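# Lift reel with cable end pinned under gripper finger

## Task

With one gripper clamped on the reel, pin the cable close to either of its ends beneath one of that gripper's fingers. Report completion only once that single grip keeps the reel still and well above the table, the other arm is away from both reel and cable with nothing in its gripper, and any contact between the two arms is no more than light.

## Robot and tools

Robot: two arms, left_arm and right_arm, each with six revolute joints (column order: waist, shoulder, elbow, wrist pitch, wrist yaw, wrist roll) and a parallel gripper. The fingers point along the gripper's +z axis and close along its y axis. The reported end_effector_position is the point between the finger pads, just under 1 cm behind the tips.

Frame: one shared scene frame, origin on the tabletop midway between the arms, +z up, +x out over the table, left_arm on the +y side. The names left and right refer to the arms, not to image sides. Printed hand positions can be somewhat wrong, more so when an arm is stretched far.

execute_actions takes "actions", a list holding zero or one item, plus optional "pictures" (boolean; images come by default). An empty list just reports the current state. A motion item is {"rows": [...], "steps": n} with n from 1 to 15 (default 15); each control step lasts 1/30 s and uses one row, the final row repeating if rows run out. A wait item is {"steps": n} with n up to 300 and sends nothing new; the count includes time spent writing since the last result. A refused call does nothing at all.

Each row is a single list of 14 numbers, each in [-1, 1], covering both arms even if one is idle: left_arm's six joint values then its opening, then right_arm's six joint values then its opening. Joint values are offsets, not poses: they are measured from the joint angles shown in the most recent result that lists them (before any such result, or for later calls inside the same reply, from where the arm is when the action begins), never from the previous row. Scale: 1.0 equals 1.202 rad for waist, 1.258 shoulder, 1.238 elbow, 2.073 wrist pitch, 2.022 for wrist yaw and for wrist roll. So an all-zero row is not a pause: it pulls the arms back to those reference angles. Opening is absolute, not an offset: +1 fully open (0.087 m pad gap), -1 closed.

Joint ranges per arm (rad): waist -2.618 to 3.054, shoulder 0.000 to 3.142, elbow 0.000 to 3.142, wrist pitch -1.571 to 1.571, wrist yaw -1.571 to 1.571, wrist roll -2.094 to 2.094. A request more than 0.036 rad beyond a range end is refused; true ends can sit 0.036 rad either way from these. Requests past the real end are clipped there, and "joint sent to its limit" may be printed, possibly referring to an earlier action. Friction can leave a joint up to about 0.031 rad short, and offsets smaller than that may not move it.

Speed: each step, a joint's target stays within a fixed lead of its measured angle (0.202 rad waist, 0.258 shoulder, 0.238 elbow, 0.573 wrist pitch, 0.522 wrist yaw and roll), and targets are shrunk if they would put the gripper over 70 mm from where it is. Big moves therefore take several actions. Between calls the arms keep heading for the last row's target until they settle, are blocked, or a step is HELD; after that they need a new action to go further. Fingers in motion finish moving.

Gripping: grip_measured is the measured opening on the command scale. To hold something, command about 0.02 below grip_measured for a firm grip, less below for a gentle one. Readings can be off by about 1 mm per gripper. Pads push up to roughly 20 N; closing fast can squeeze harder and may make the fingers spring open.

Result lines: the state line gives each arm's end_effector_position (m) and end_effector_quat_wxyz. Joint positions and Joint velocities list each arm's joints (rad, rad/s) then pad gap (m, m/s). Joint torques follow the same order without the gripper; they include offsets, scale errors and noise and are nonzero even in free air. HELD marks steps where all or part of your row was not sent. "joint command not followed" means a clearance check altered or blocked joint targets; the rest of the row still ran. MOTOR HOT appears from 75 °C; at 90 °C that arm halts for 10 s, and at 100 °C it goes limp and drops, reported as OVER-TEMPERATURE FAULT. Holding loads heats motors, even while you are composing a reply.

zoom_image: {"camera": name, "region": [x0, y0, x1, y1]} in pixels of that camera's latest full frame, origin top-left, region no larger than 504 by 504. Cameras, each 504x504: cam_head_left, cam_head_right, cam_high, cam_low, cam_left_wrist, cam_right_wrist.

finished_scene: {"scene": number} ends the current scene irreversibly and reports success; call it only while the goal is met and stable. Replying with no tool call ends everything.

The simulation keeps running while you think, so keep replies short once moving. Loose objects may get brief external nudges. Avoid: anything leaving the table, arms colliding or shoving each other, dropping or slipping the reel, slamming, hard pushes, fast hard closes, and long heavy holds that overheat motors. Prefer smooth motions with modest effort.

Each tool is called after "Emit:" as name(argument=value, ...) on one line, values as JSON.

## Session

Emit:
execute_actions(actions=[])

Scene clock: 0.00 s of 4800.00 s.
left_arm: end_effector_position=(+0.0657, +0.5176, +0.1649) grip_measured=+1.000 end_effector_quat_wxyz=(-0.031, +0.992, -0.050, +0.110) | right_arm: end_effector_position=(+0.6279, -0.2009, +0.2709) grip_measured=+0.979 end_effector_quat_wxyz=(+0.685, -0.673, +0.277, -0.043)
Joint positions: left_arm=[ 1.724  1.424  1.287 -1.415  0.229 -1.334  0.087] | right_arm=[-0.159  2.18   1.835  0.221 -1.079 -1.352  0.087]
Joint velocities: left_arm=[ 0.007 -0.017 -0.007 -0.051  0.007  0.007  0.   ] | right_arm=[ 0.002  0.002 -0.012 -0.007  0.022  0.051  0.   ]
Joint torques (N m, as the arm reports them, + toward a larger angle): no reading

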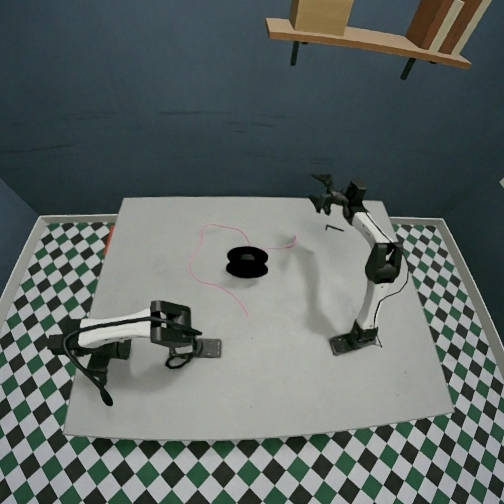

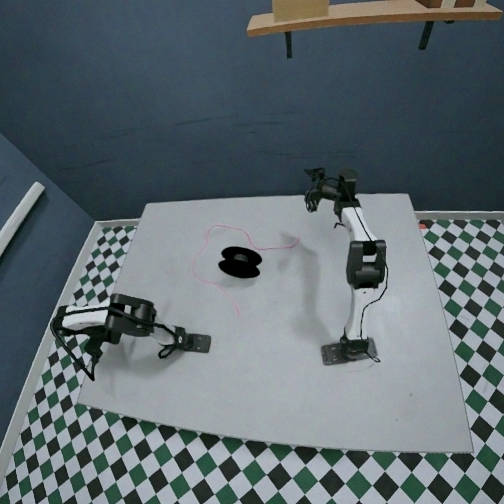

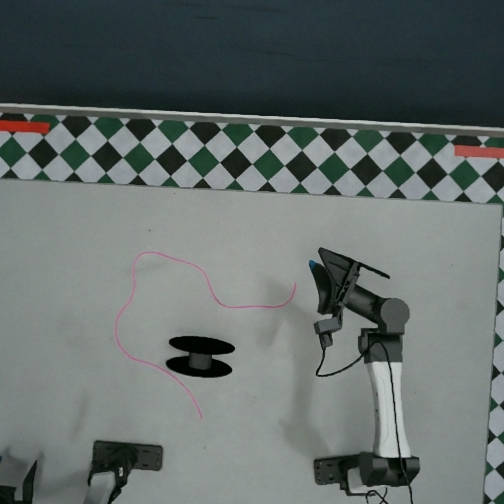

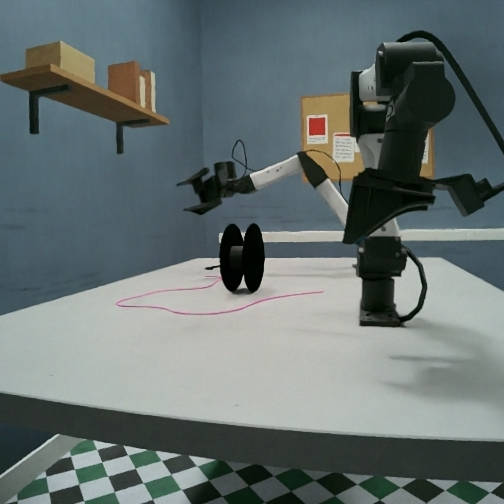

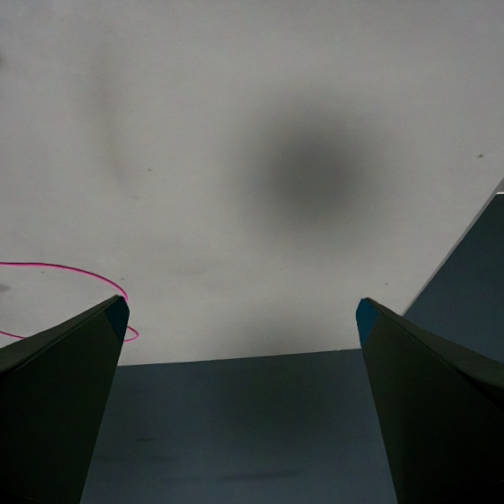

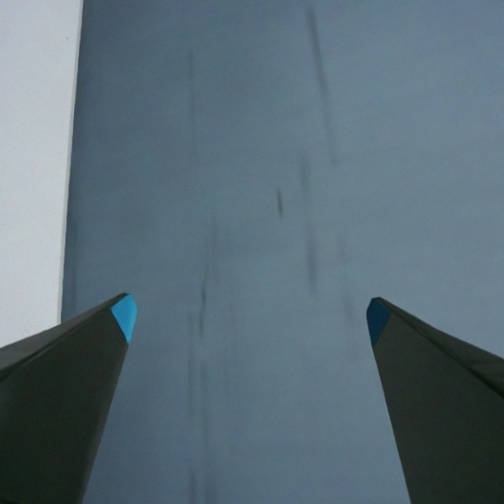

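Emit:
zoom_image(camera="cam_high", region=[100, 240, 320, 460])

Emit:
zoom_image(camera="cam_low", region=[160, 150, 340, 330])

Emit:
zoom_image(camera="cam_high", region=[290, 230, 450, 390])

Region (100, 240, 320, 460) of cam_high's 504x504 image, scaled by 2.291, with more detail than that image has.

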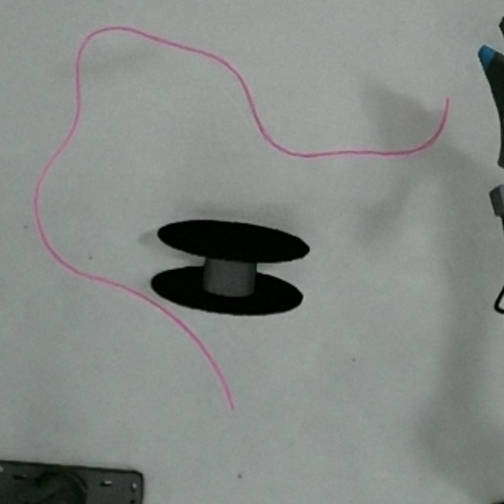

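Region (160, 150, 340, 330) of cam_low's 504x504 image, scaled by 2.800, with more detail than that image has.

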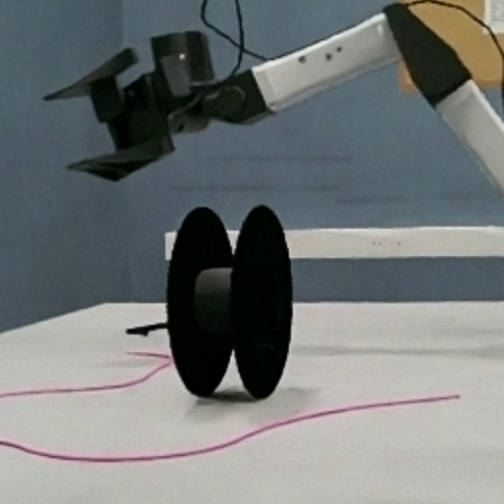

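Region (290, 230, 450, 390) of cam_high's 504x504 image, scaled by 3.150, with more detail than that image has.

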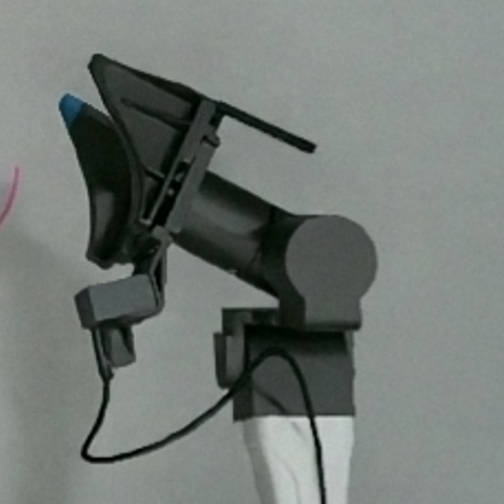

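Emit:
zoom_image(camera="cam_low", region=[324, 130, 504, 340])

Emit:
zoom_image(camera="cam_high", region=[0, 404, 504, 504])

Region (324, 130, 504, 340) of cam_low's 504x504 image, scaled by 2.400, with more detail than that image has; it fills the left 432 columns of this view, and the rest is white.

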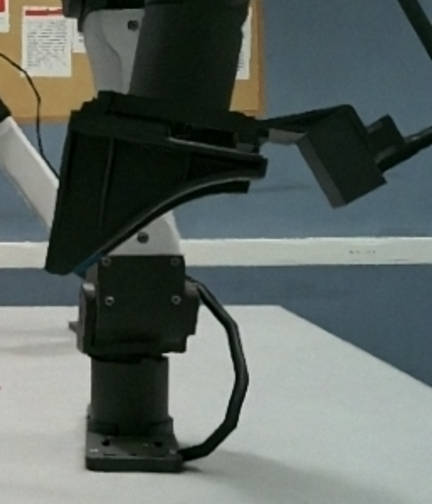

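Region (0, 404, 504, 504) of cam_high's 504x504 image, scaled by 1.000; it fills the top 100 rows of this view, and the rest is white.

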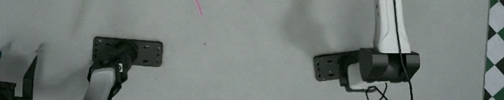

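Emit:
execute_actions(actions=[{"rows": [[-1.0, 0.116, 0.229, -0.017, -0.113, 0, 1, 0.3, -0.461, -0.432, -0.2, 0.96, 1.0, 1]], "steps": 15}], pictures=false)

Scene clock: 120.50 s of 4800.00 s.
left_arm: end_effector_position=(+0.2732, +0.4244, +0.1854) grip_measured=+1.000 end_effector_quat_wxyz=(-0.062, +0.838, -0.542, +0.030) | right_arm: end_effector_position=(+0.4794, -0.1864, +0.2378) grip_measured=+0.979 end_effector_quat_wxyz=(+0.551, -0.202, +0.809, +0.024)
Joint positions: left_arm=[ 0.674  1.565  1.548 -1.417  0.015 -1.336  0.087] | right_arm=[ 0.217  1.589  1.332 -0.146  0.113 -0.152  0.087]
Joint velocities: left_arm=[-2.112  0.002  0.012 -0.037  0.051  0.051  0.   ] | right_arm=[-0.144  0.012 -0.007 -0.139  2.864  2.777 -0.002]
Joint torques (N m, as the arm reports them, + toward a larger angle): left_arm=[ 0.58 -6.56  8.02  0.32 -0.02  0.08] | right_arm=[-0.43 -7.43  5.    1.71  0.09  0.1 ]
Steps of this call (steps 1 to 230: nothing new was sent; then 112.33 s passed at rest; steps 231 to 245: all 15 steps of this action). Readings (joint positions):
231: left_arm=[1.696 1.448 1.327 -1.449 0.186 -1.336] | right_arm=[-0.148 2.156 1.808 0.190 -1.023 -1.303]
232: left_arm=[1.637 1.492 1.404 -1.473 0.143 -1.336] | right_arm=[-0.130 2.113 1.753 0.139 -0.954 -1.240]
234: left_arm=[1.498 1.551 1.514 -1.437 0.089 -1.336] | right_arm=[-0.063 2.017 1.647 0.057 -0.823 -1.115]
238: left_arm=[1.202 1.565 1.548 -1.414 0.040 -1.336] | right_arm=[0.124 1.792 1.434 -0.052 -0.544 -0.837]
245: the state above

Emit:
execute_actions(actions=[])

Scene clock: 121.30 s of 4800.00 s.
left_arm: end_effector_position=(+0.2867, +0.3797, +0.1847) grip_measured=+1.000 end_effector_quat_wxyz=(-0.048, +0.793, -0.607, +0.028) | right_arm: end_effector_position=(+0.4809, -0.2867, +0.2496) grip_measured=+0.979 end_effector_quat_wxyz=(+0.593, +0.313, +0.739, -0.057)
Joint positions: left_arm=[ 0.514  1.565  1.548 -1.443  0.011 -1.336  0.087] | right_arm=[ 0.208  1.59   1.323 -0.185  0.847  0.655  0.087]
Joint velocities: left_arm=[ 0.017 -0.022  0.012 -0.007  0.007  0.007  0.   ] | right_arm=[-0.002  0.007 -0.012 -0.051  0.037  0.066 -0.   ]
Joint torques (N m, as the arm reports them, + toward a larger angle): left_arm=[ 0.85 -6.25  8.09  0.57 -0.16  0.05] | right_arm=[-0.37 -7.37  5.32  1.68  0.4   0.12]
Steps of this call (steps 1 to 24: the robot went on to your last target). Readings (joint positions):
1: left_arm=[0.604 1.565 1.548 -1.417 0.015 -1.336] | right_arm=[0.213 1.590 1.331 -0.154 0.212 -0.053]
2: left_arm=[0.550 1.565 1.548 -1.418 0.017 -1.336] | right_arm=[0.211 1.590 1.328 -0.161 0.312 0.046]
4: left_arm=[0.505 1.565 1.548 -1.424 0.019 -1.336] | right_arm=[0.209 1.590 1.324 -0.172 0.499 0.244]
8: left_arm=[0.513 1.565 1.548 -1.436 0.014 -1.336] | right_arm=[0.208 1.590 1.323 -0.181 0.711 0.491]
24: the state above

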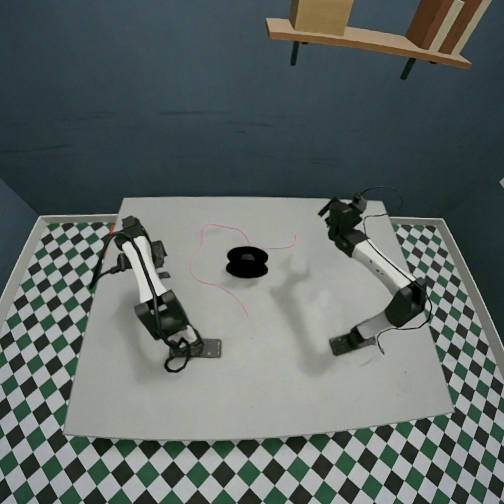

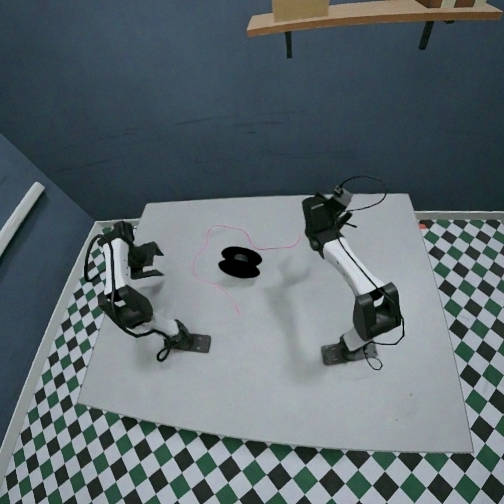

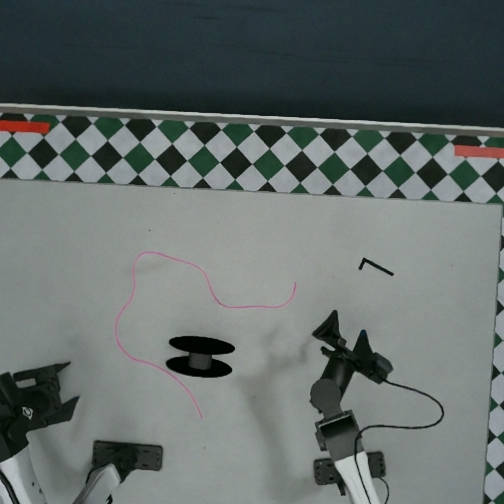

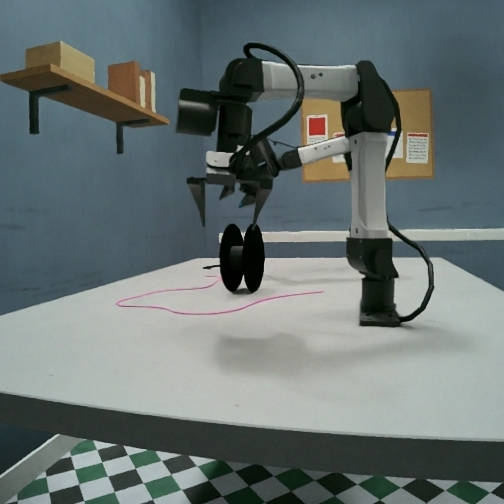

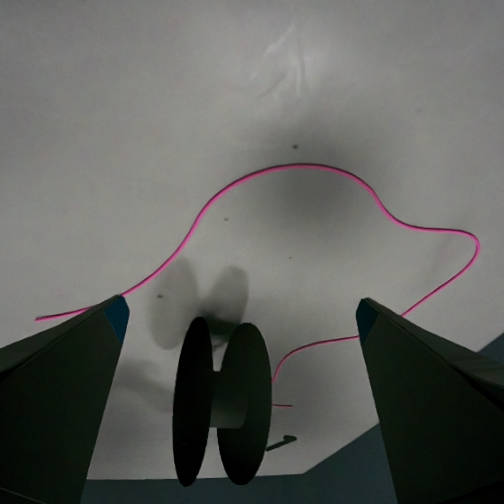

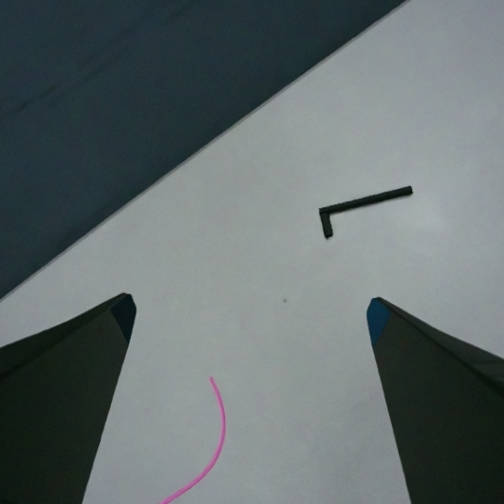

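Emit:
zoom_image(camera="cam_high", region=[0, 340, 168, 504])

Emit:
zoom_image(camera="cam_high", region=[280, 296, 448, 504])

Region (0, 340, 168, 504) of cam_high's 504x504 image, scaled by 3.000, with more detail than that image has; it fills the top 492 rows of this view, and the rest is white.

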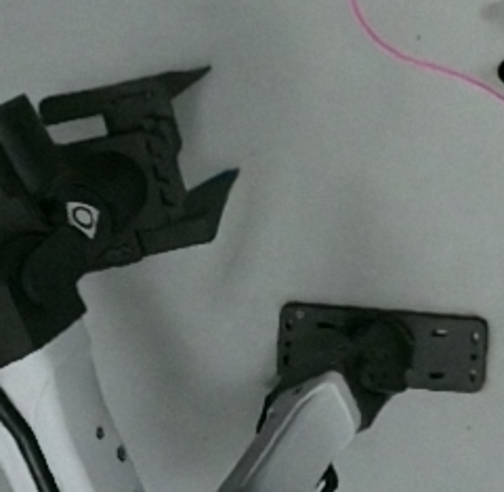

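Region (280, 296, 448, 504) of cam_high's 504x504 image, scaled by 2.423, with more detail than that image has; it fills the left 407 columns of this view, and the rest is white.

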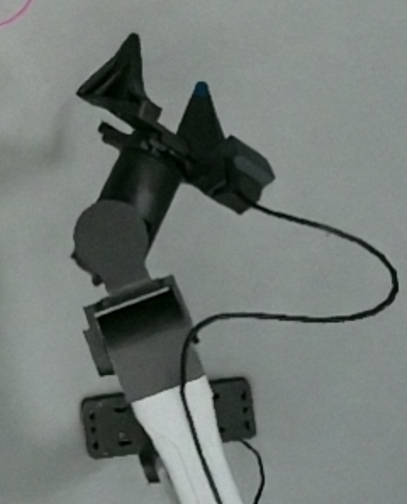

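Emit:
zoom_image(camera="cam_high", region=[150, 330, 250, 430])

Region (150, 330, 250, 430) of cam_high's 504x504 image, scaled by 5.040, with more detail than that image has.

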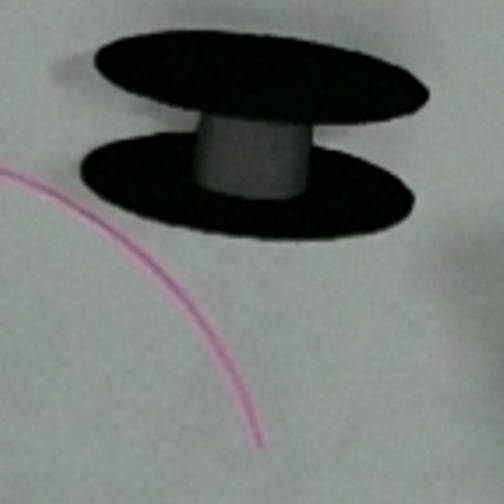

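Emit:
execute_actions(actions=[{"rows": [[0,0,0,0,0,0,1, 0.016,0,0,-0.008,-0.004,0.002,0.9],[0,0,0,0,0,0,1, 0.048,0,0,-0.023,-0.013,0.006,0.8],[0,0,0,0,0,0,1, 0.096,0,0,-0.045,-0.026,0.012,0.7],[0,0,0,0,0,0,1, 0.152,0,0,-0.072,-0.041,0.019,0.6],[0,0,0,0,0,0,1, 0.216,0,0,-0.102,-0.058,0.027,0.5],[0,0,0,0,0,0,1, 0.28,0,0,-0.133,-0.075,0.035,0.4],[0,0,0,0,0,0,1, 0.344,0,0,-0.163,-0.092,0.043,0.3],[0,0,0,0,0,0,1, 0.408,0,0,-0.193,-0.11,0.051,0.2],[0,0,0,0,0,0,1, 0.472,0,0,-0.224,-0.127,0.059,0.1],[0,0,0,0,0,0,1, 0.536,0,0,-0.254,-0.144,0.067,0],[0,0,0,0,0,0,1, 0.6,0,0,-0.284,-0.161,0.075,0],[0,0,0,0,0,0,1, 0.664,0,0,-0.315,-0.178,0.083,0],[0,0,0,0,0,0,1, 0.72,0,0,-0.341,-0.194,0.09,0],[0,0,0,0,0,0,1, 0.768,0,0,-0.364,-0.206,0.096,0],[0,0,0,0,0,0,1, 0.8,0,0,-0.379,-0.215,0.1,0]], "steps": 15}], pictures=false)

Scene clock: 204.80 s of 4800.00 s.
left_arm: end_effector_position=(+0.2867, +0.3798, +0.1847) grip_measured=+1.000 end_effector_quat_wxyz=(-0.049, +0.793, -0.607, +0.028) | right_arm: end_effector_position=(+0.3149, -0.0717, +0.1709) grip_measured=+0.000 end_effector_quat_wxyz=(+0.425, +0.009, +0.903, +0.059)
Joint positions: left_arm=[ 0.514  1.565  1.548 -1.443  0.011 -1.336  0.087] | right_arm=[ 0.767  1.59   1.323 -0.614  0.611  0.757  0.044]
Joint velocities: left_arm=[-0.002  0.002 -0.012 -0.11   0.051  0.007  0.   ] | right_arm=[ 1.184 -0.012 -0.007 -1.238 -0.711  0.286  0.001]
Joint torques (N m, as the arm reports them, + toward a larger angle): left_arm=[ 0.72 -6.98  6.21  0.57 -0.09  0.06] | right_arm=[ 0.6  -8.08  6.82  1.41  0.26  0.15]
Steps of this call (steps 1 to 30: the robot went on to your last target; steps 31 to 210: nothing new was sent; then 76.00 s passed at rest; steps 211 to 225: all 15 steps of this action). Readings (joint positions):
211: left_arm=[0.514 1.565 1.548 -1.443 0.011 -1.336] | right_arm=[0.209 1.590 1.323 -0.186 0.850 0.659]
212: left_arm=[0.514 1.565 1.548 -1.443 0.011 -1.336] | right_arm=[0.215 1.590 1.323 -0.191 0.850 0.659]
214: left_arm=[0.514 1.565 1.548 -1.443 0.011 -1.336] | right_arm=[0.264 1.590 1.323 -0.222 0.840 0.665]
218: left_arm=[0.514 1.565 1.548 -1.443 0.011 -1.336] | right_arm=[0.456 1.590 1.323 -0.330 0.776 0.689]
225: the state above

Emit:
execute_actions(actions=[{"rows": [[0,0,0,0,0,0,1, 0.335,0.01,0.008,-0.171,-0.098,0.05,0],[0,0,0,0,0,0,1, 0.335,0.03,0.023,-0.168,-0.098,0.05,0],[0,0,0,0,0,0,1, 0.335,0.06,0.046,-0.163,-0.098,0.05,0],[0,0,0,0,0,0,1, 0.335,0.095,0.073,-0.158,-0.098,0.05,0],[0,0,0,0,0,0,1, 0.335,0.13,0.1,-0.153,-0.098,0.05,0],[0,0,0,0,0,0,1, 0.335,0.17,0.131,-0.148,-0.098,0.05,0],[0,0,0,0,0,0,1, 0.335,0.21,0.162,-0.142,-0.098,0.05,0],[0,0,0,0,0,0,1, 0.335,0.25,0.193,-0.136,-0.098,0.05,0],[0,0,0,0,0,0,1, 0.335,0.29,0.224,-0.13,-0.098,0.05,0],[0,0,0,0,0,0,1, 0.335,0.325,0.251,-0.125,-0.098,0.05,0],[0,0,0,0,0,0,1, 0.335,0.355,0.274,-0.121,-0.098,0.05,0],[0,0,0,0,0,0,1, 0.335,0.38,0.294,-0.117,-0.098,0.05,0],[0,0,0,0,0,0,1, 0.335,0.398,0.308,-0.115,-0.098,0.05,0],[0,0,0,0,0,0,1, 0.335,0.41,0.317,-0.113,-0.098,0.05,0]], "steps": 15}], pictures=false)

Emit:
execute_actions(actions=[{"steps": 15}])

Scene clock: 212.37 s of 4800.00 s.
left_arm: end_effector_position=(+0.2867, +0.3798, +0.1847) grip_measured=+1.000 end_effector_quat_wxyz=(-0.049, +0.793, -0.607, +0.028) | right_arm: end_effector_position=(+0.1500, +0.0670, +0.0538) grip_measured=+0.000 end_effector_quat_wxyz=(+0.247, -0.223, +0.942, +0.032)
Joint positions: left_arm=[ 0.514  1.565  1.548 -1.443  0.011 -1.336  0.087] | right_arm=[ 1.179  2.089  1.672 -0.869  0.422  0.848  0.044]
Joint velocities: left_arm=[ 0.017 -0.002 -0.012 -0.037 -0.022  0.022  0.   ] | right_arm=[ 0.007  0.554  0.173  0.212 -0.007  0.051 -0.   ]
Joint torques (N m, as the arm reports them, + toward a larger angle): left_arm=[ 0.74 -7.1   6.32  0.64 -0.04  0.07] | right_arm=[ -0.59 -13.78   8.22   0.85   0.27   0.18]
Steps of this call (steps 1 to 45: the robot went on to your last target; steps 46 to 212: nothing new was sent; steps 213 to 227: all 15 steps of this action). Readings (joint positions):
213: left_arm=[0.514 1.565 1.548 -1.443 0.011 -1.336] | right_arm=[1.179 1.590 1.323 -0.962 0.423 0.847]
214: left_arm=[0.514 1.565 1.548 -1.443 0.011 -1.336] | right_arm=[1.179 1.592 1.323 -0.962 0.423 0.847]
216: left_arm=[0.514 1.565 1.548 -1.443 0.011 -1.336] | right_arm=[1.179 1.622 1.348 -0.968 0.423 0.848]
220: left_arm=[0.514 1.565 1.548 -1.443 0.011 -1.336] | right_arm=[1.179 1.792 1.485 -0.945 0.423 0.848]
227: the state above

Scene clock: 212.87 s of 4800.00 s.
left_arm: end_effector_position=(+0.2867, +0.3798, +0.1847) grip_measured=+1.000 end_effector_quat_wxyz=(-0.049, +0.793, -0.607, +0.028) | right_arm: end_effector_position=(+0.1510, +0.0737, +0.0498) grip_measured=+0.000 end_effector_quat_wxyz=(+0.248, -0.222, +0.942, +0.036)
Joint positions: left_arm=[ 0.514  1.565  1.548 -1.443  0.011 -1.336  0.087] | right_arm=[ 1.179  2.112  1.69  -0.857  0.42   0.848  0.044]
Joint velocities: left_arm=[-0.007 -0.012  0.017  0.022 -0.051 -0.037  0.   ] | right_arm=[ 0.002  0.002  0.037 -0.037 -0.037 -0.066 -0.   ]
Joint torques (N m, as the arm reports them, + toward a larger angle): left_arm=[ 0.64 -7.13  6.19  0.64  0.    0.03] | right_arm=[ -0.59 -12.92   7.69   1.02   0.26   0.17]
Steps of this call (steps 1 to 15: the robot went on to your last target). Readings (joint positions):
1: left_arm=[0.514 1.565 1.548 -1.443 0.011 -1.336] | right_arm=[1.179 2.103 1.676 -0.865 0.421 0.848]
2: left_arm=[0.514 1.565 1.548 -1.443 0.011 -1.336] | right_arm=[1.179 2.110 1.676 -0.864 0.420 0.848]
4: left_arm=[0.514 1.565 1.548 -1.443 0.011 -1.336] | right_arm=[1.179 2.112 1.676 -0.864 0.420 0.848]
8: left_arm=[0.514 1.565 1.548 -1.443 0.011 -1.336] | right_arm=[1.179 2.112 1.689 -0.859 0.420 0.848]
15: the state above

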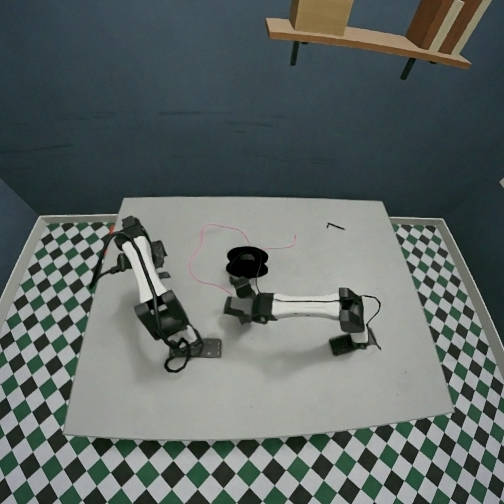

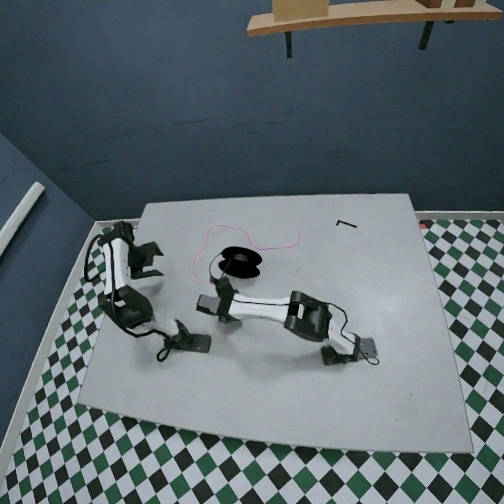

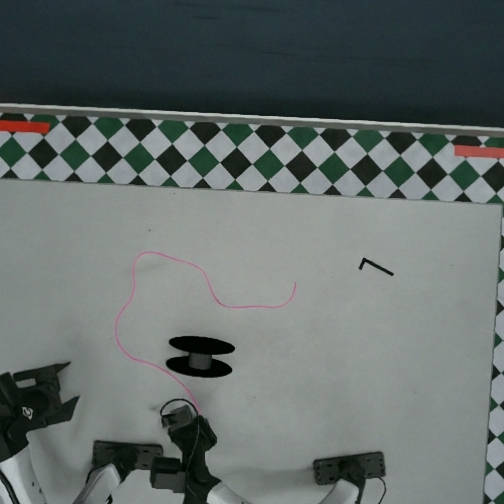

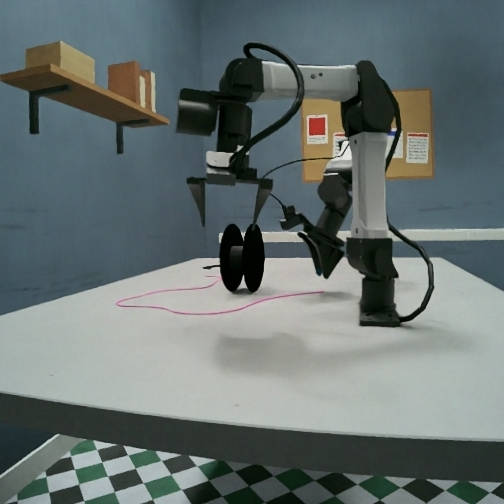

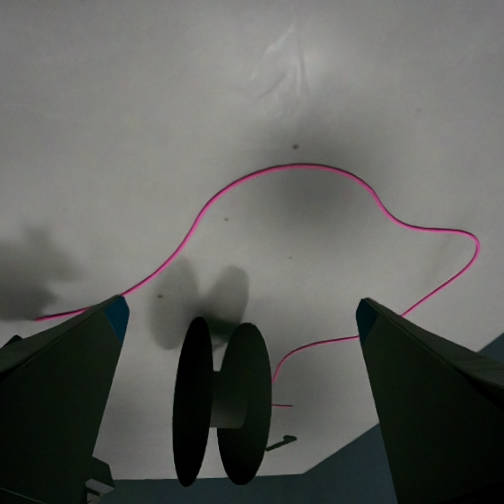

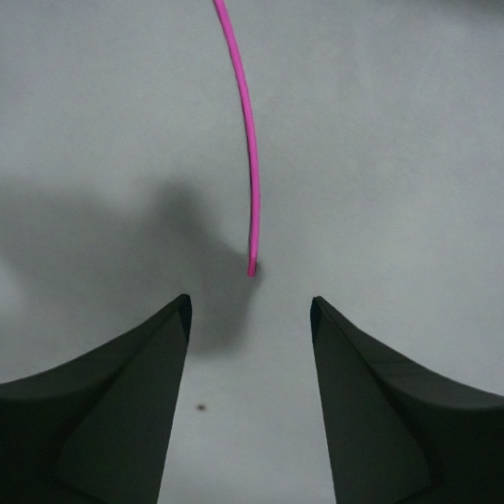

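Emit:
execute_actions(actions=[{"rows": [[0,0,0,0,0,0,1, -0.008,0.004,-0.01,0.015,-0.003,-0.003,0],[0,0,0,0,0,0,1, -0.016,0.008,-0.02,0.03,-0.006,-0.007,0],[0,0,0,0,0,0,1, -0.024,0.012,-0.03,0.045,-0.009,-0.01,0],[0,0,0,0,0,0,1, -0.032,0.016,-0.04,0.06,-0.012,-0.014,0],[0,0,0,0,0,0,1, -0.038,0.02,-0.05,0.072,-0.015,-0.017,0],[0,0,0,0,0,0,1, -0.04,0.023,-0.06,0.081,-0.015,-0.017,0]], "steps": 15}], pictures=false)

Emit:
execute_actions(actions=[{"steps": 10}])

Scene clock: 229.43 s of 4800.00 s.
left_arm: end_effector_position=(+0.2867, +0.3798, +0.1847) grip_measured=+1.000 end_effector_quat_wxyz=(-0.049, +0.793, -0.607, +0.028) | right_arm: end_effector_position=(+0.1717, +0.0857, +0.0336) grip_measured=+0.000 end_effector_quat_wxyz=(+0.258, -0.205, +0.942, +0.065)
Joint positions: left_arm=[ 0.514  1.565  1.548 -1.443  0.011 -1.336  0.087] | right_arm=[ 1.135  2.129  1.638 -0.712  0.402  0.826  0.044]
Joint velocities: left_arm=[-0.002  0.002 -0.022  0.11   0.037  0.037  0.   ] | right_arm=[-0.022 -0.002 -0.002  0.095  0.066  0.007  0.001]
Joint torques (N m, as the arm reports them, + toward a larger angle): left_arm=[ 0.52 -6.86  6.35  0.55 -0.09  0.04] | right_arm=[ -0.27 -11.64   4.38   1.16   0.19  -0.07]
Steps of this call (steps 1 to 15: the robot went on to your last target; steps 16 to 200: nothing new was sent; then 9.40 s passed at rest; steps 201 to 215: all 15 steps of this action). Readings (joint positions):
201: left_arm=[0.514 1.565 1.548 -1.443 0.011 -1.336] | right_arm=[1.179 2.112 1.690 -0.855 0.420 0.848]
202: left_arm=[0.514 1.565 1.548 -1.443 0.011 -1.336] | right_arm=[1.179 2.112 1.690 -0.848 0.419 0.848]
204: left_arm=[0.514 1.565 1.548 -1.443 0.011 -1.336] | right_arm=[1.172 2.112 1.683 -0.816 0.415 0.843]
208: left_arm=[0.514 1.565 1.548 -1.443 0.011 -1.336] | right_arm=[1.144 2.116 1.649 -0.747 0.407 0.832]
215: the state above

Scene clock: 229.77 s of 4800.00 s.
left_arm: end_effector_position=(+0.2867, +0.3798, +0.1847) grip_measured=+1.000 end_effector_quat_wxyz=(-0.049, +0.793, -0.607, +0.028) | right_arm: end_effector_position=(+0.1722, +0.0883, +0.0342) grip_measured=+0.000 end_effector_quat_wxyz=(+0.260, -0.204, +0.941, +0.070)
Joint positions: left_arm=[ 0.514  1.565  1.548 -1.443  0.011 -1.336  0.087] | right_arm=[ 1.135  2.129  1.638 -0.701  0.401  0.824  0.044]
Joint velocities: left_arm=[ 0.007 -0.022 -0.012 -0.022  0.007  0.051  0.   ] | right_arm=[ 0.007  0.002  0.022 -0.095 -0.022  0.037  0.001]
Joint torques (N m, as the arm reports them, + toward a larger angle): left_arm=[ 0.66 -7.08  6.45  0.67 -0.08  0.04] | right_arm=[  0.15 -11.53   4.67   1.22   0.2   -0.04]
Steps of this call (steps 1 to 10: the robot went on to your last target). Readings (joint positions):
1: left_arm=[0.514 1.565 1.548 -1.443 0.011 -1.336] | right_arm=[1.135 2.129 1.638 -0.709 0.402 0.826]
2: left_arm=[0.514 1.565 1.548 -1.443 0.011 -1.336] | right_arm=[1.135 2.129 1.638 -0.706 0.402 0.825]
4: left_arm=[0.514 1.565 1.548 -1.443 0.011 -1.336] | right_arm=[1.135 2.129 1.638 -0.704 0.401 0.825]
8: left_arm=[0.514 1.565 1.548 -1.443 0.011 -1.336] | right_arm=[1.135 2.129 1.638 -0.701 0.401 0.824]
10: the state above

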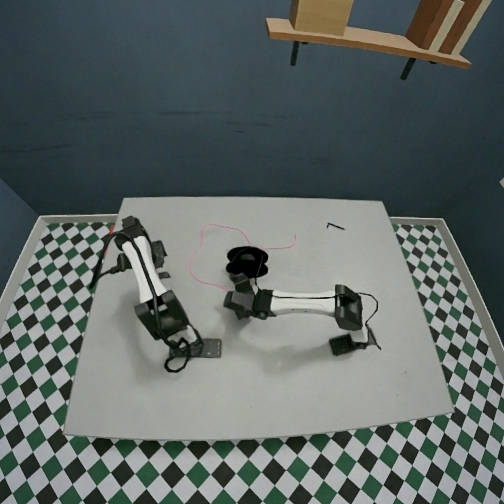

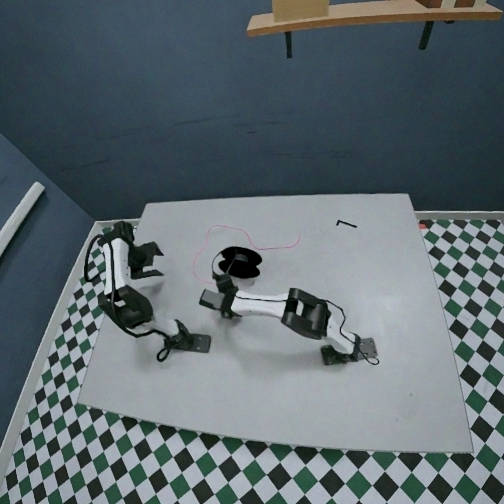

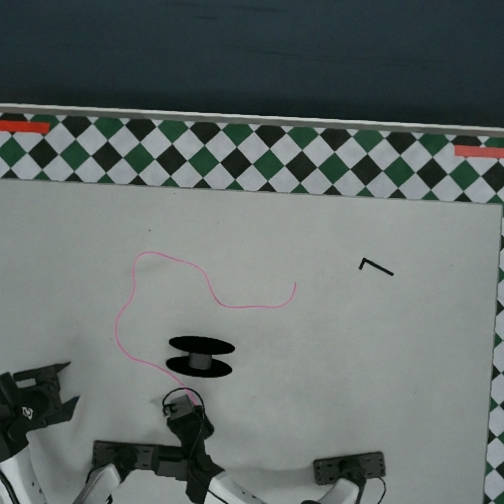

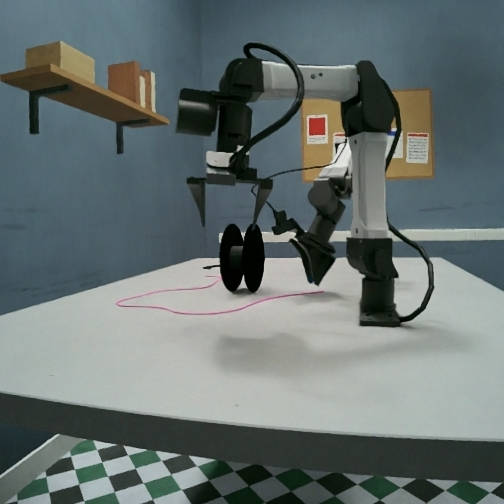

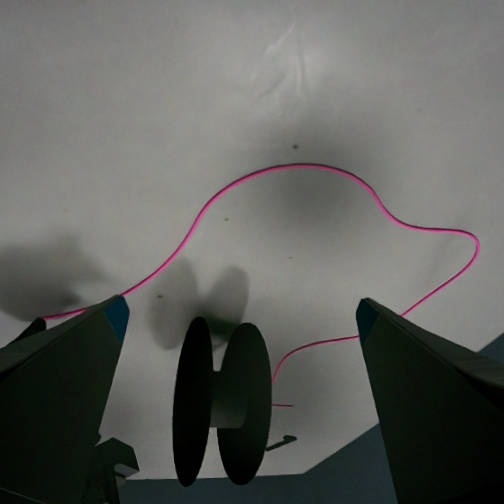

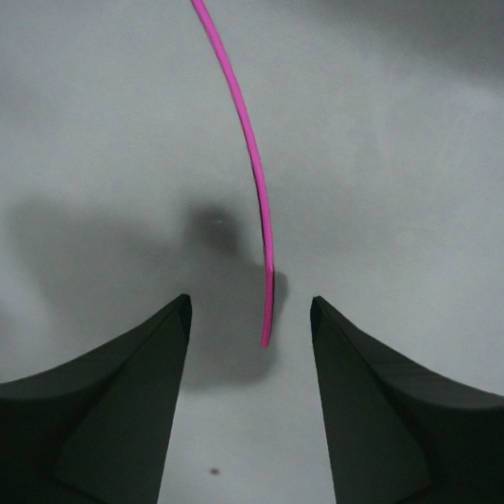

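Emit:
execute_actions(actions=[{"rows": [[0,0,0,0,0,0,1, 0,0.008,-0.016,0.005,0,0,0],[0,0,0,0,0,0,1, 0,0.013,-0.025,0.008,0,0,0],[0,0,0,0,0,0,1, 0,0.017,-0.033,0.011,0,0,0],[0,0,0,0,0,0,1, 0,0.021,-0.04,0.014,0,0,0],[0,0,0,0,0,0,1, 0,0.0246,-0.047,0.016,0,0,0]], "steps": 15}])

Scene clock: 238.07 s of 4800.00 s.
left_arm: end_effector_position=(+0.2867, +0.3798, +0.1847) grip_measured=+1.000 end_effector_quat_wxyz=(-0.049, +0.793, -0.607, +0.028) | right_arm: end_effector_position=(+0.1702, +0.0803, +0.0154) grip_measured=+0.000 end_effector_quat_wxyz=(+0.252, -0.209, +0.943, +0.054)
Joint positions: left_arm=[ 0.514  1.565  1.548 -1.443  0.011 -1.336  0.087] | right_arm=[ 1.135  2.149  1.601 -0.68   0.401  0.824  0.044]
Joint velocities: left_arm=[-0.012  0.002  0.002  0.022 -0.022  0.066  0.   ] | right_arm=[-0.012  0.007 -0.002  0.095 -0.037  0.007  0.   ]
Joint torques (N m, as the arm reports them, + toward a larger angle): left_arm=[ 0.44 -7.03  6.44  0.64 -0.05  0.03] | right_arm=[  0.09 -11.78   4.64   1.14   0.33   0.07]
Steps of this call (steps 1 to 30: the robot went on to your last target; steps 31 to 210: nothing new was sent; then 0.80 s passed at rest; steps 211 to 225: all 15 steps of this action). Readings (joint positions):
211: left_arm=[0.514 1.565 1.548 -1.443 0.011 -1.336] | right_arm=[1.135 2.129 1.638 -0.699 0.401 0.824]
212: left_arm=[0.514 1.565 1.548 -1.443 0.011 -1.336] | right_arm=[1.135 2.129 1.638 -0.699 0.401 0.824]
214: left_arm=[0.514 1.565 1.548 -1.443 0.011 -1.336] | right_arm=[1.135 2.129 1.631 -0.691 0.401 0.824]
218: left_arm=[0.514 1.565 1.548 -1.443 0.011 -1.336] | right_arm=[1.135 2.139 1.608 -0.682 0.401 0.824]
225: the state above

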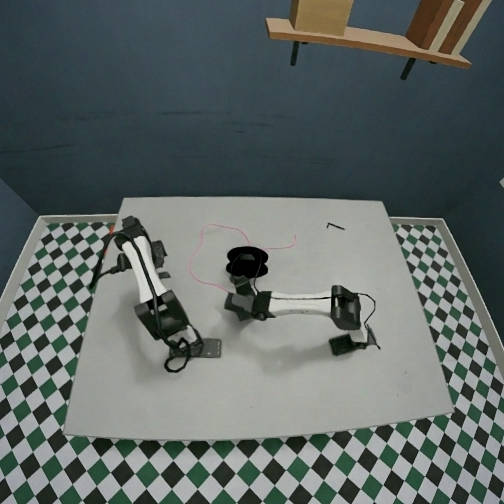

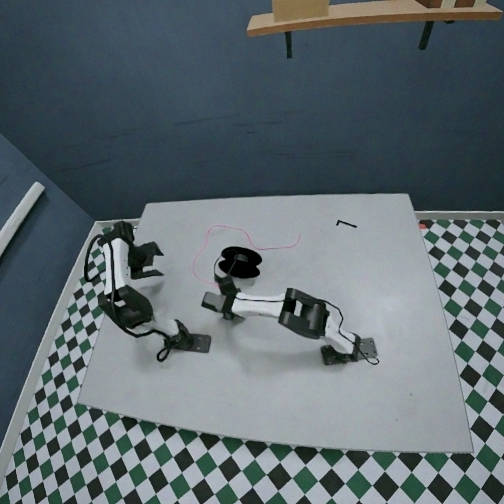

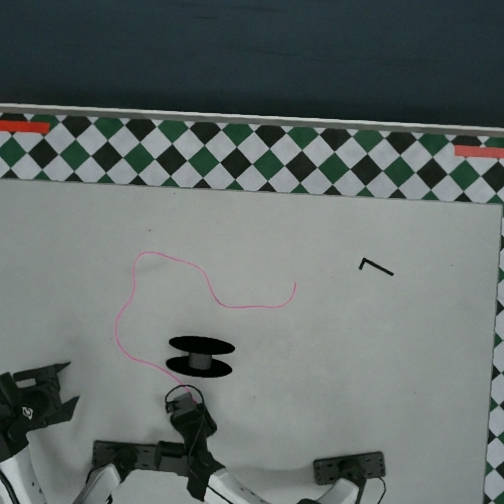

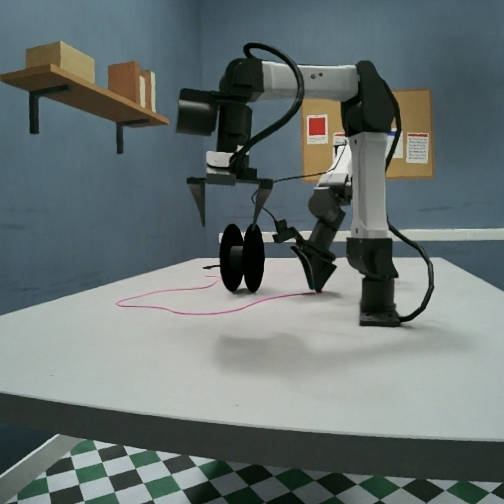

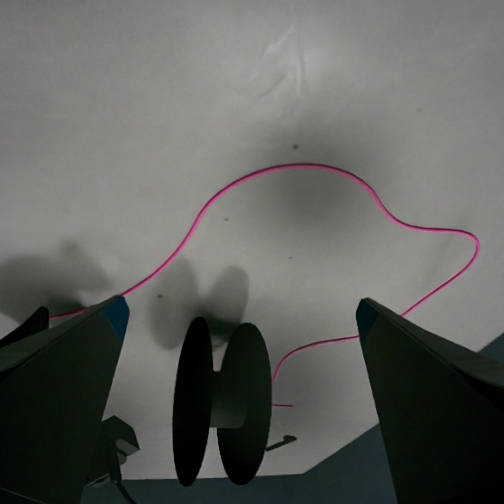

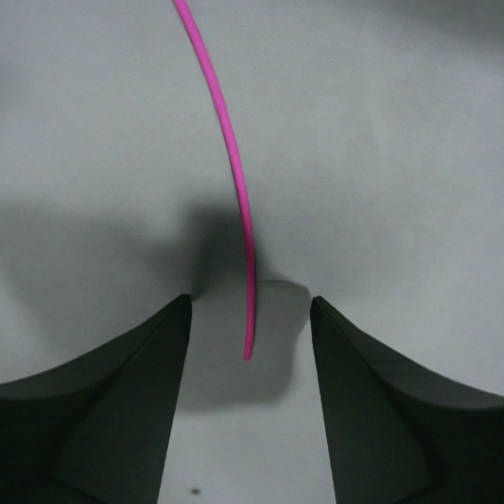

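Friction compensation works well. Let me check the tip height.

Emit:
zoom_image(camera="cam_low", region=[280, 240, 350, 310])

Region (280, 240, 350, 310) of cam_low's 504x504 image, scaled by 7.200, with more detail than that image has.

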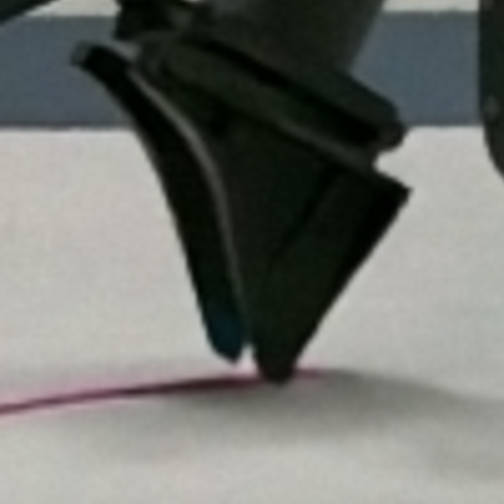

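Emit:
execute_actions(actions=[{"rows": [[0,0,0,0,0,0,1, 0,0,0,0,0,0,-0.15],[0,0,0,0,0,0,1, 0,0,0,0,0,0,-0.3],[0,0,0,0,0,0,1, 0,0,0,0,0,0,-0.45],[0,0,0,0,0,0,1, 0,0.008,0,0,0,0,-0.6],[0,0,0,0,0,0,1, 0,0.012,0,0,0,0,-0.6],[0,0,0,0,0,0,1, 0,0.0155,0,0,0,0,-0.6]], "steps": 15}])

Emit:
zoom_image(camera="cam_low", region=[280, 240, 350, 310])

Scene clock: 242.93 s of 4800.00 s.
left_arm: end_effector_position=(+0.2867, +0.3798, +0.1847) grip_measured=+1.000 end_effector_quat_wxyz=(-0.049, +0.793, -0.607, +0.028) | right_arm: end_effector_position=(+0.1703, +0.0809, +0.0156) grip_measured=-0.600 end_effector_quat_wxyz=(+0.252, -0.208, +0.943, +0.055)
Joint positions: left_arm=[ 0.514  1.565  1.548 -1.443  0.011 -1.336  0.087] | right_arm=[ 1.135  2.149  1.601 -0.677  0.401  0.824  0.018]
Joint velocities: left_arm=[-0.007  0.007 -0.017 -0.007  0.022 -0.007  0.   ] | right_arm=[-0.007 -0.002  0.017 -0.007  0.095  0.022 -0.001]
Joint torques (N m, as the arm reports them, + toward a larger angle): left_arm=[ 0.49 -6.84  6.18  0.65  0.    0.03] | right_arm=[  0.11 -10.87   6.03   1.01   0.32   0.06]
Steps of this call (steps 1 to 15: the robot went on to your last target; steps 16 to 131: nothing new was sent; steps 132 to 146: all 15 steps of this action). Readings (joint positions):
132: left_arm=[0.514 1.565 1.548 -1.443 0.011 -1.336] | right_arm=[1.135 2.149 1.601 -0.677 0.401 0.824]
133: left_arm=[0.514 1.565 1.548 -1.443 0.011 -1.336] | right_arm=[1.135 2.149 1.601 -0.677 0.401 0.824]
135: left_arm=[0.514 1.565 1.548 -1.443 0.011 -1.336] | right_arm=[1.135 2.149 1.601 -0.677 0.401 0.824]
139: left_arm=[0.514 1.565 1.548 -1.443 0.011 -1.336] | right_arm=[1.135 2.149 1.601 -0.677 0.401 0.824]
146: the state above

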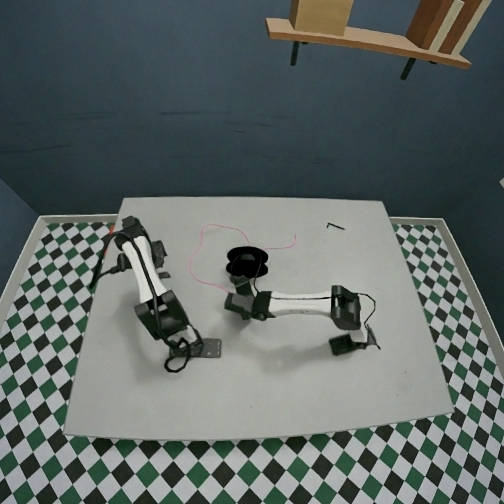

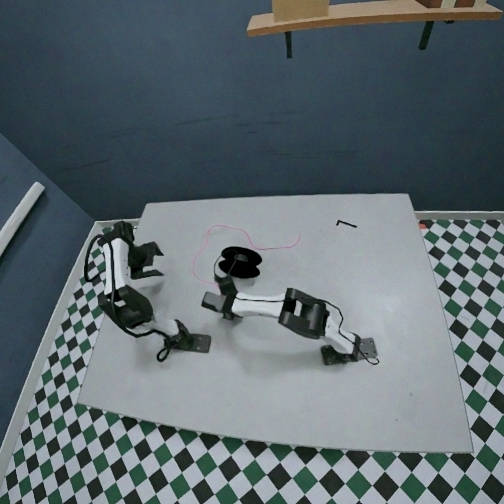

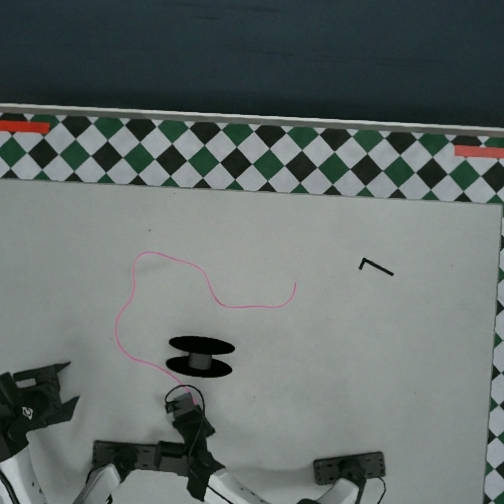

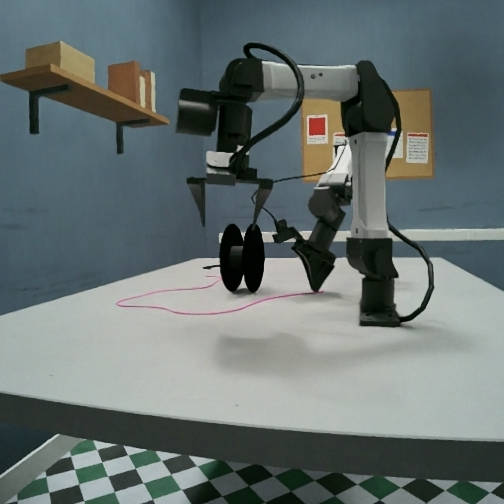

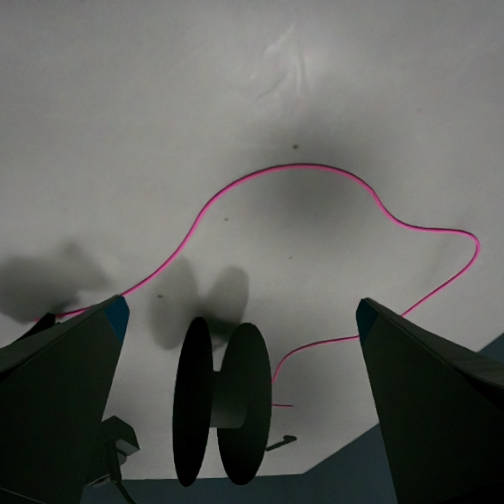

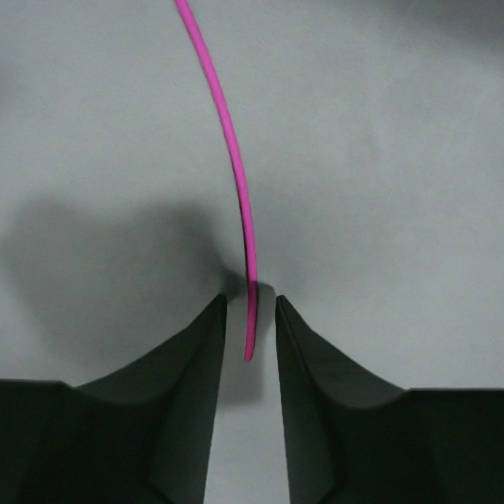

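Region (280, 240, 350, 310) of cam_low's 504x504 image, scaled by 7.200, with more detail than that image has.

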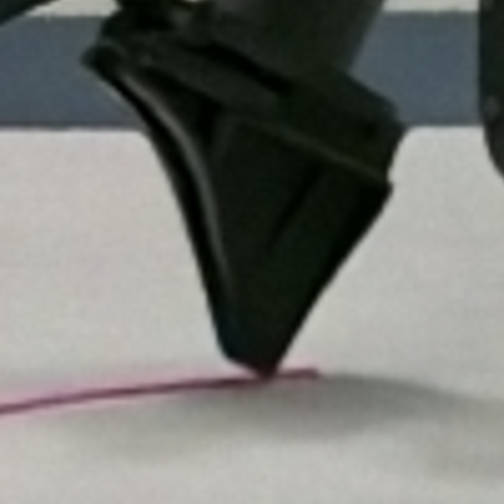

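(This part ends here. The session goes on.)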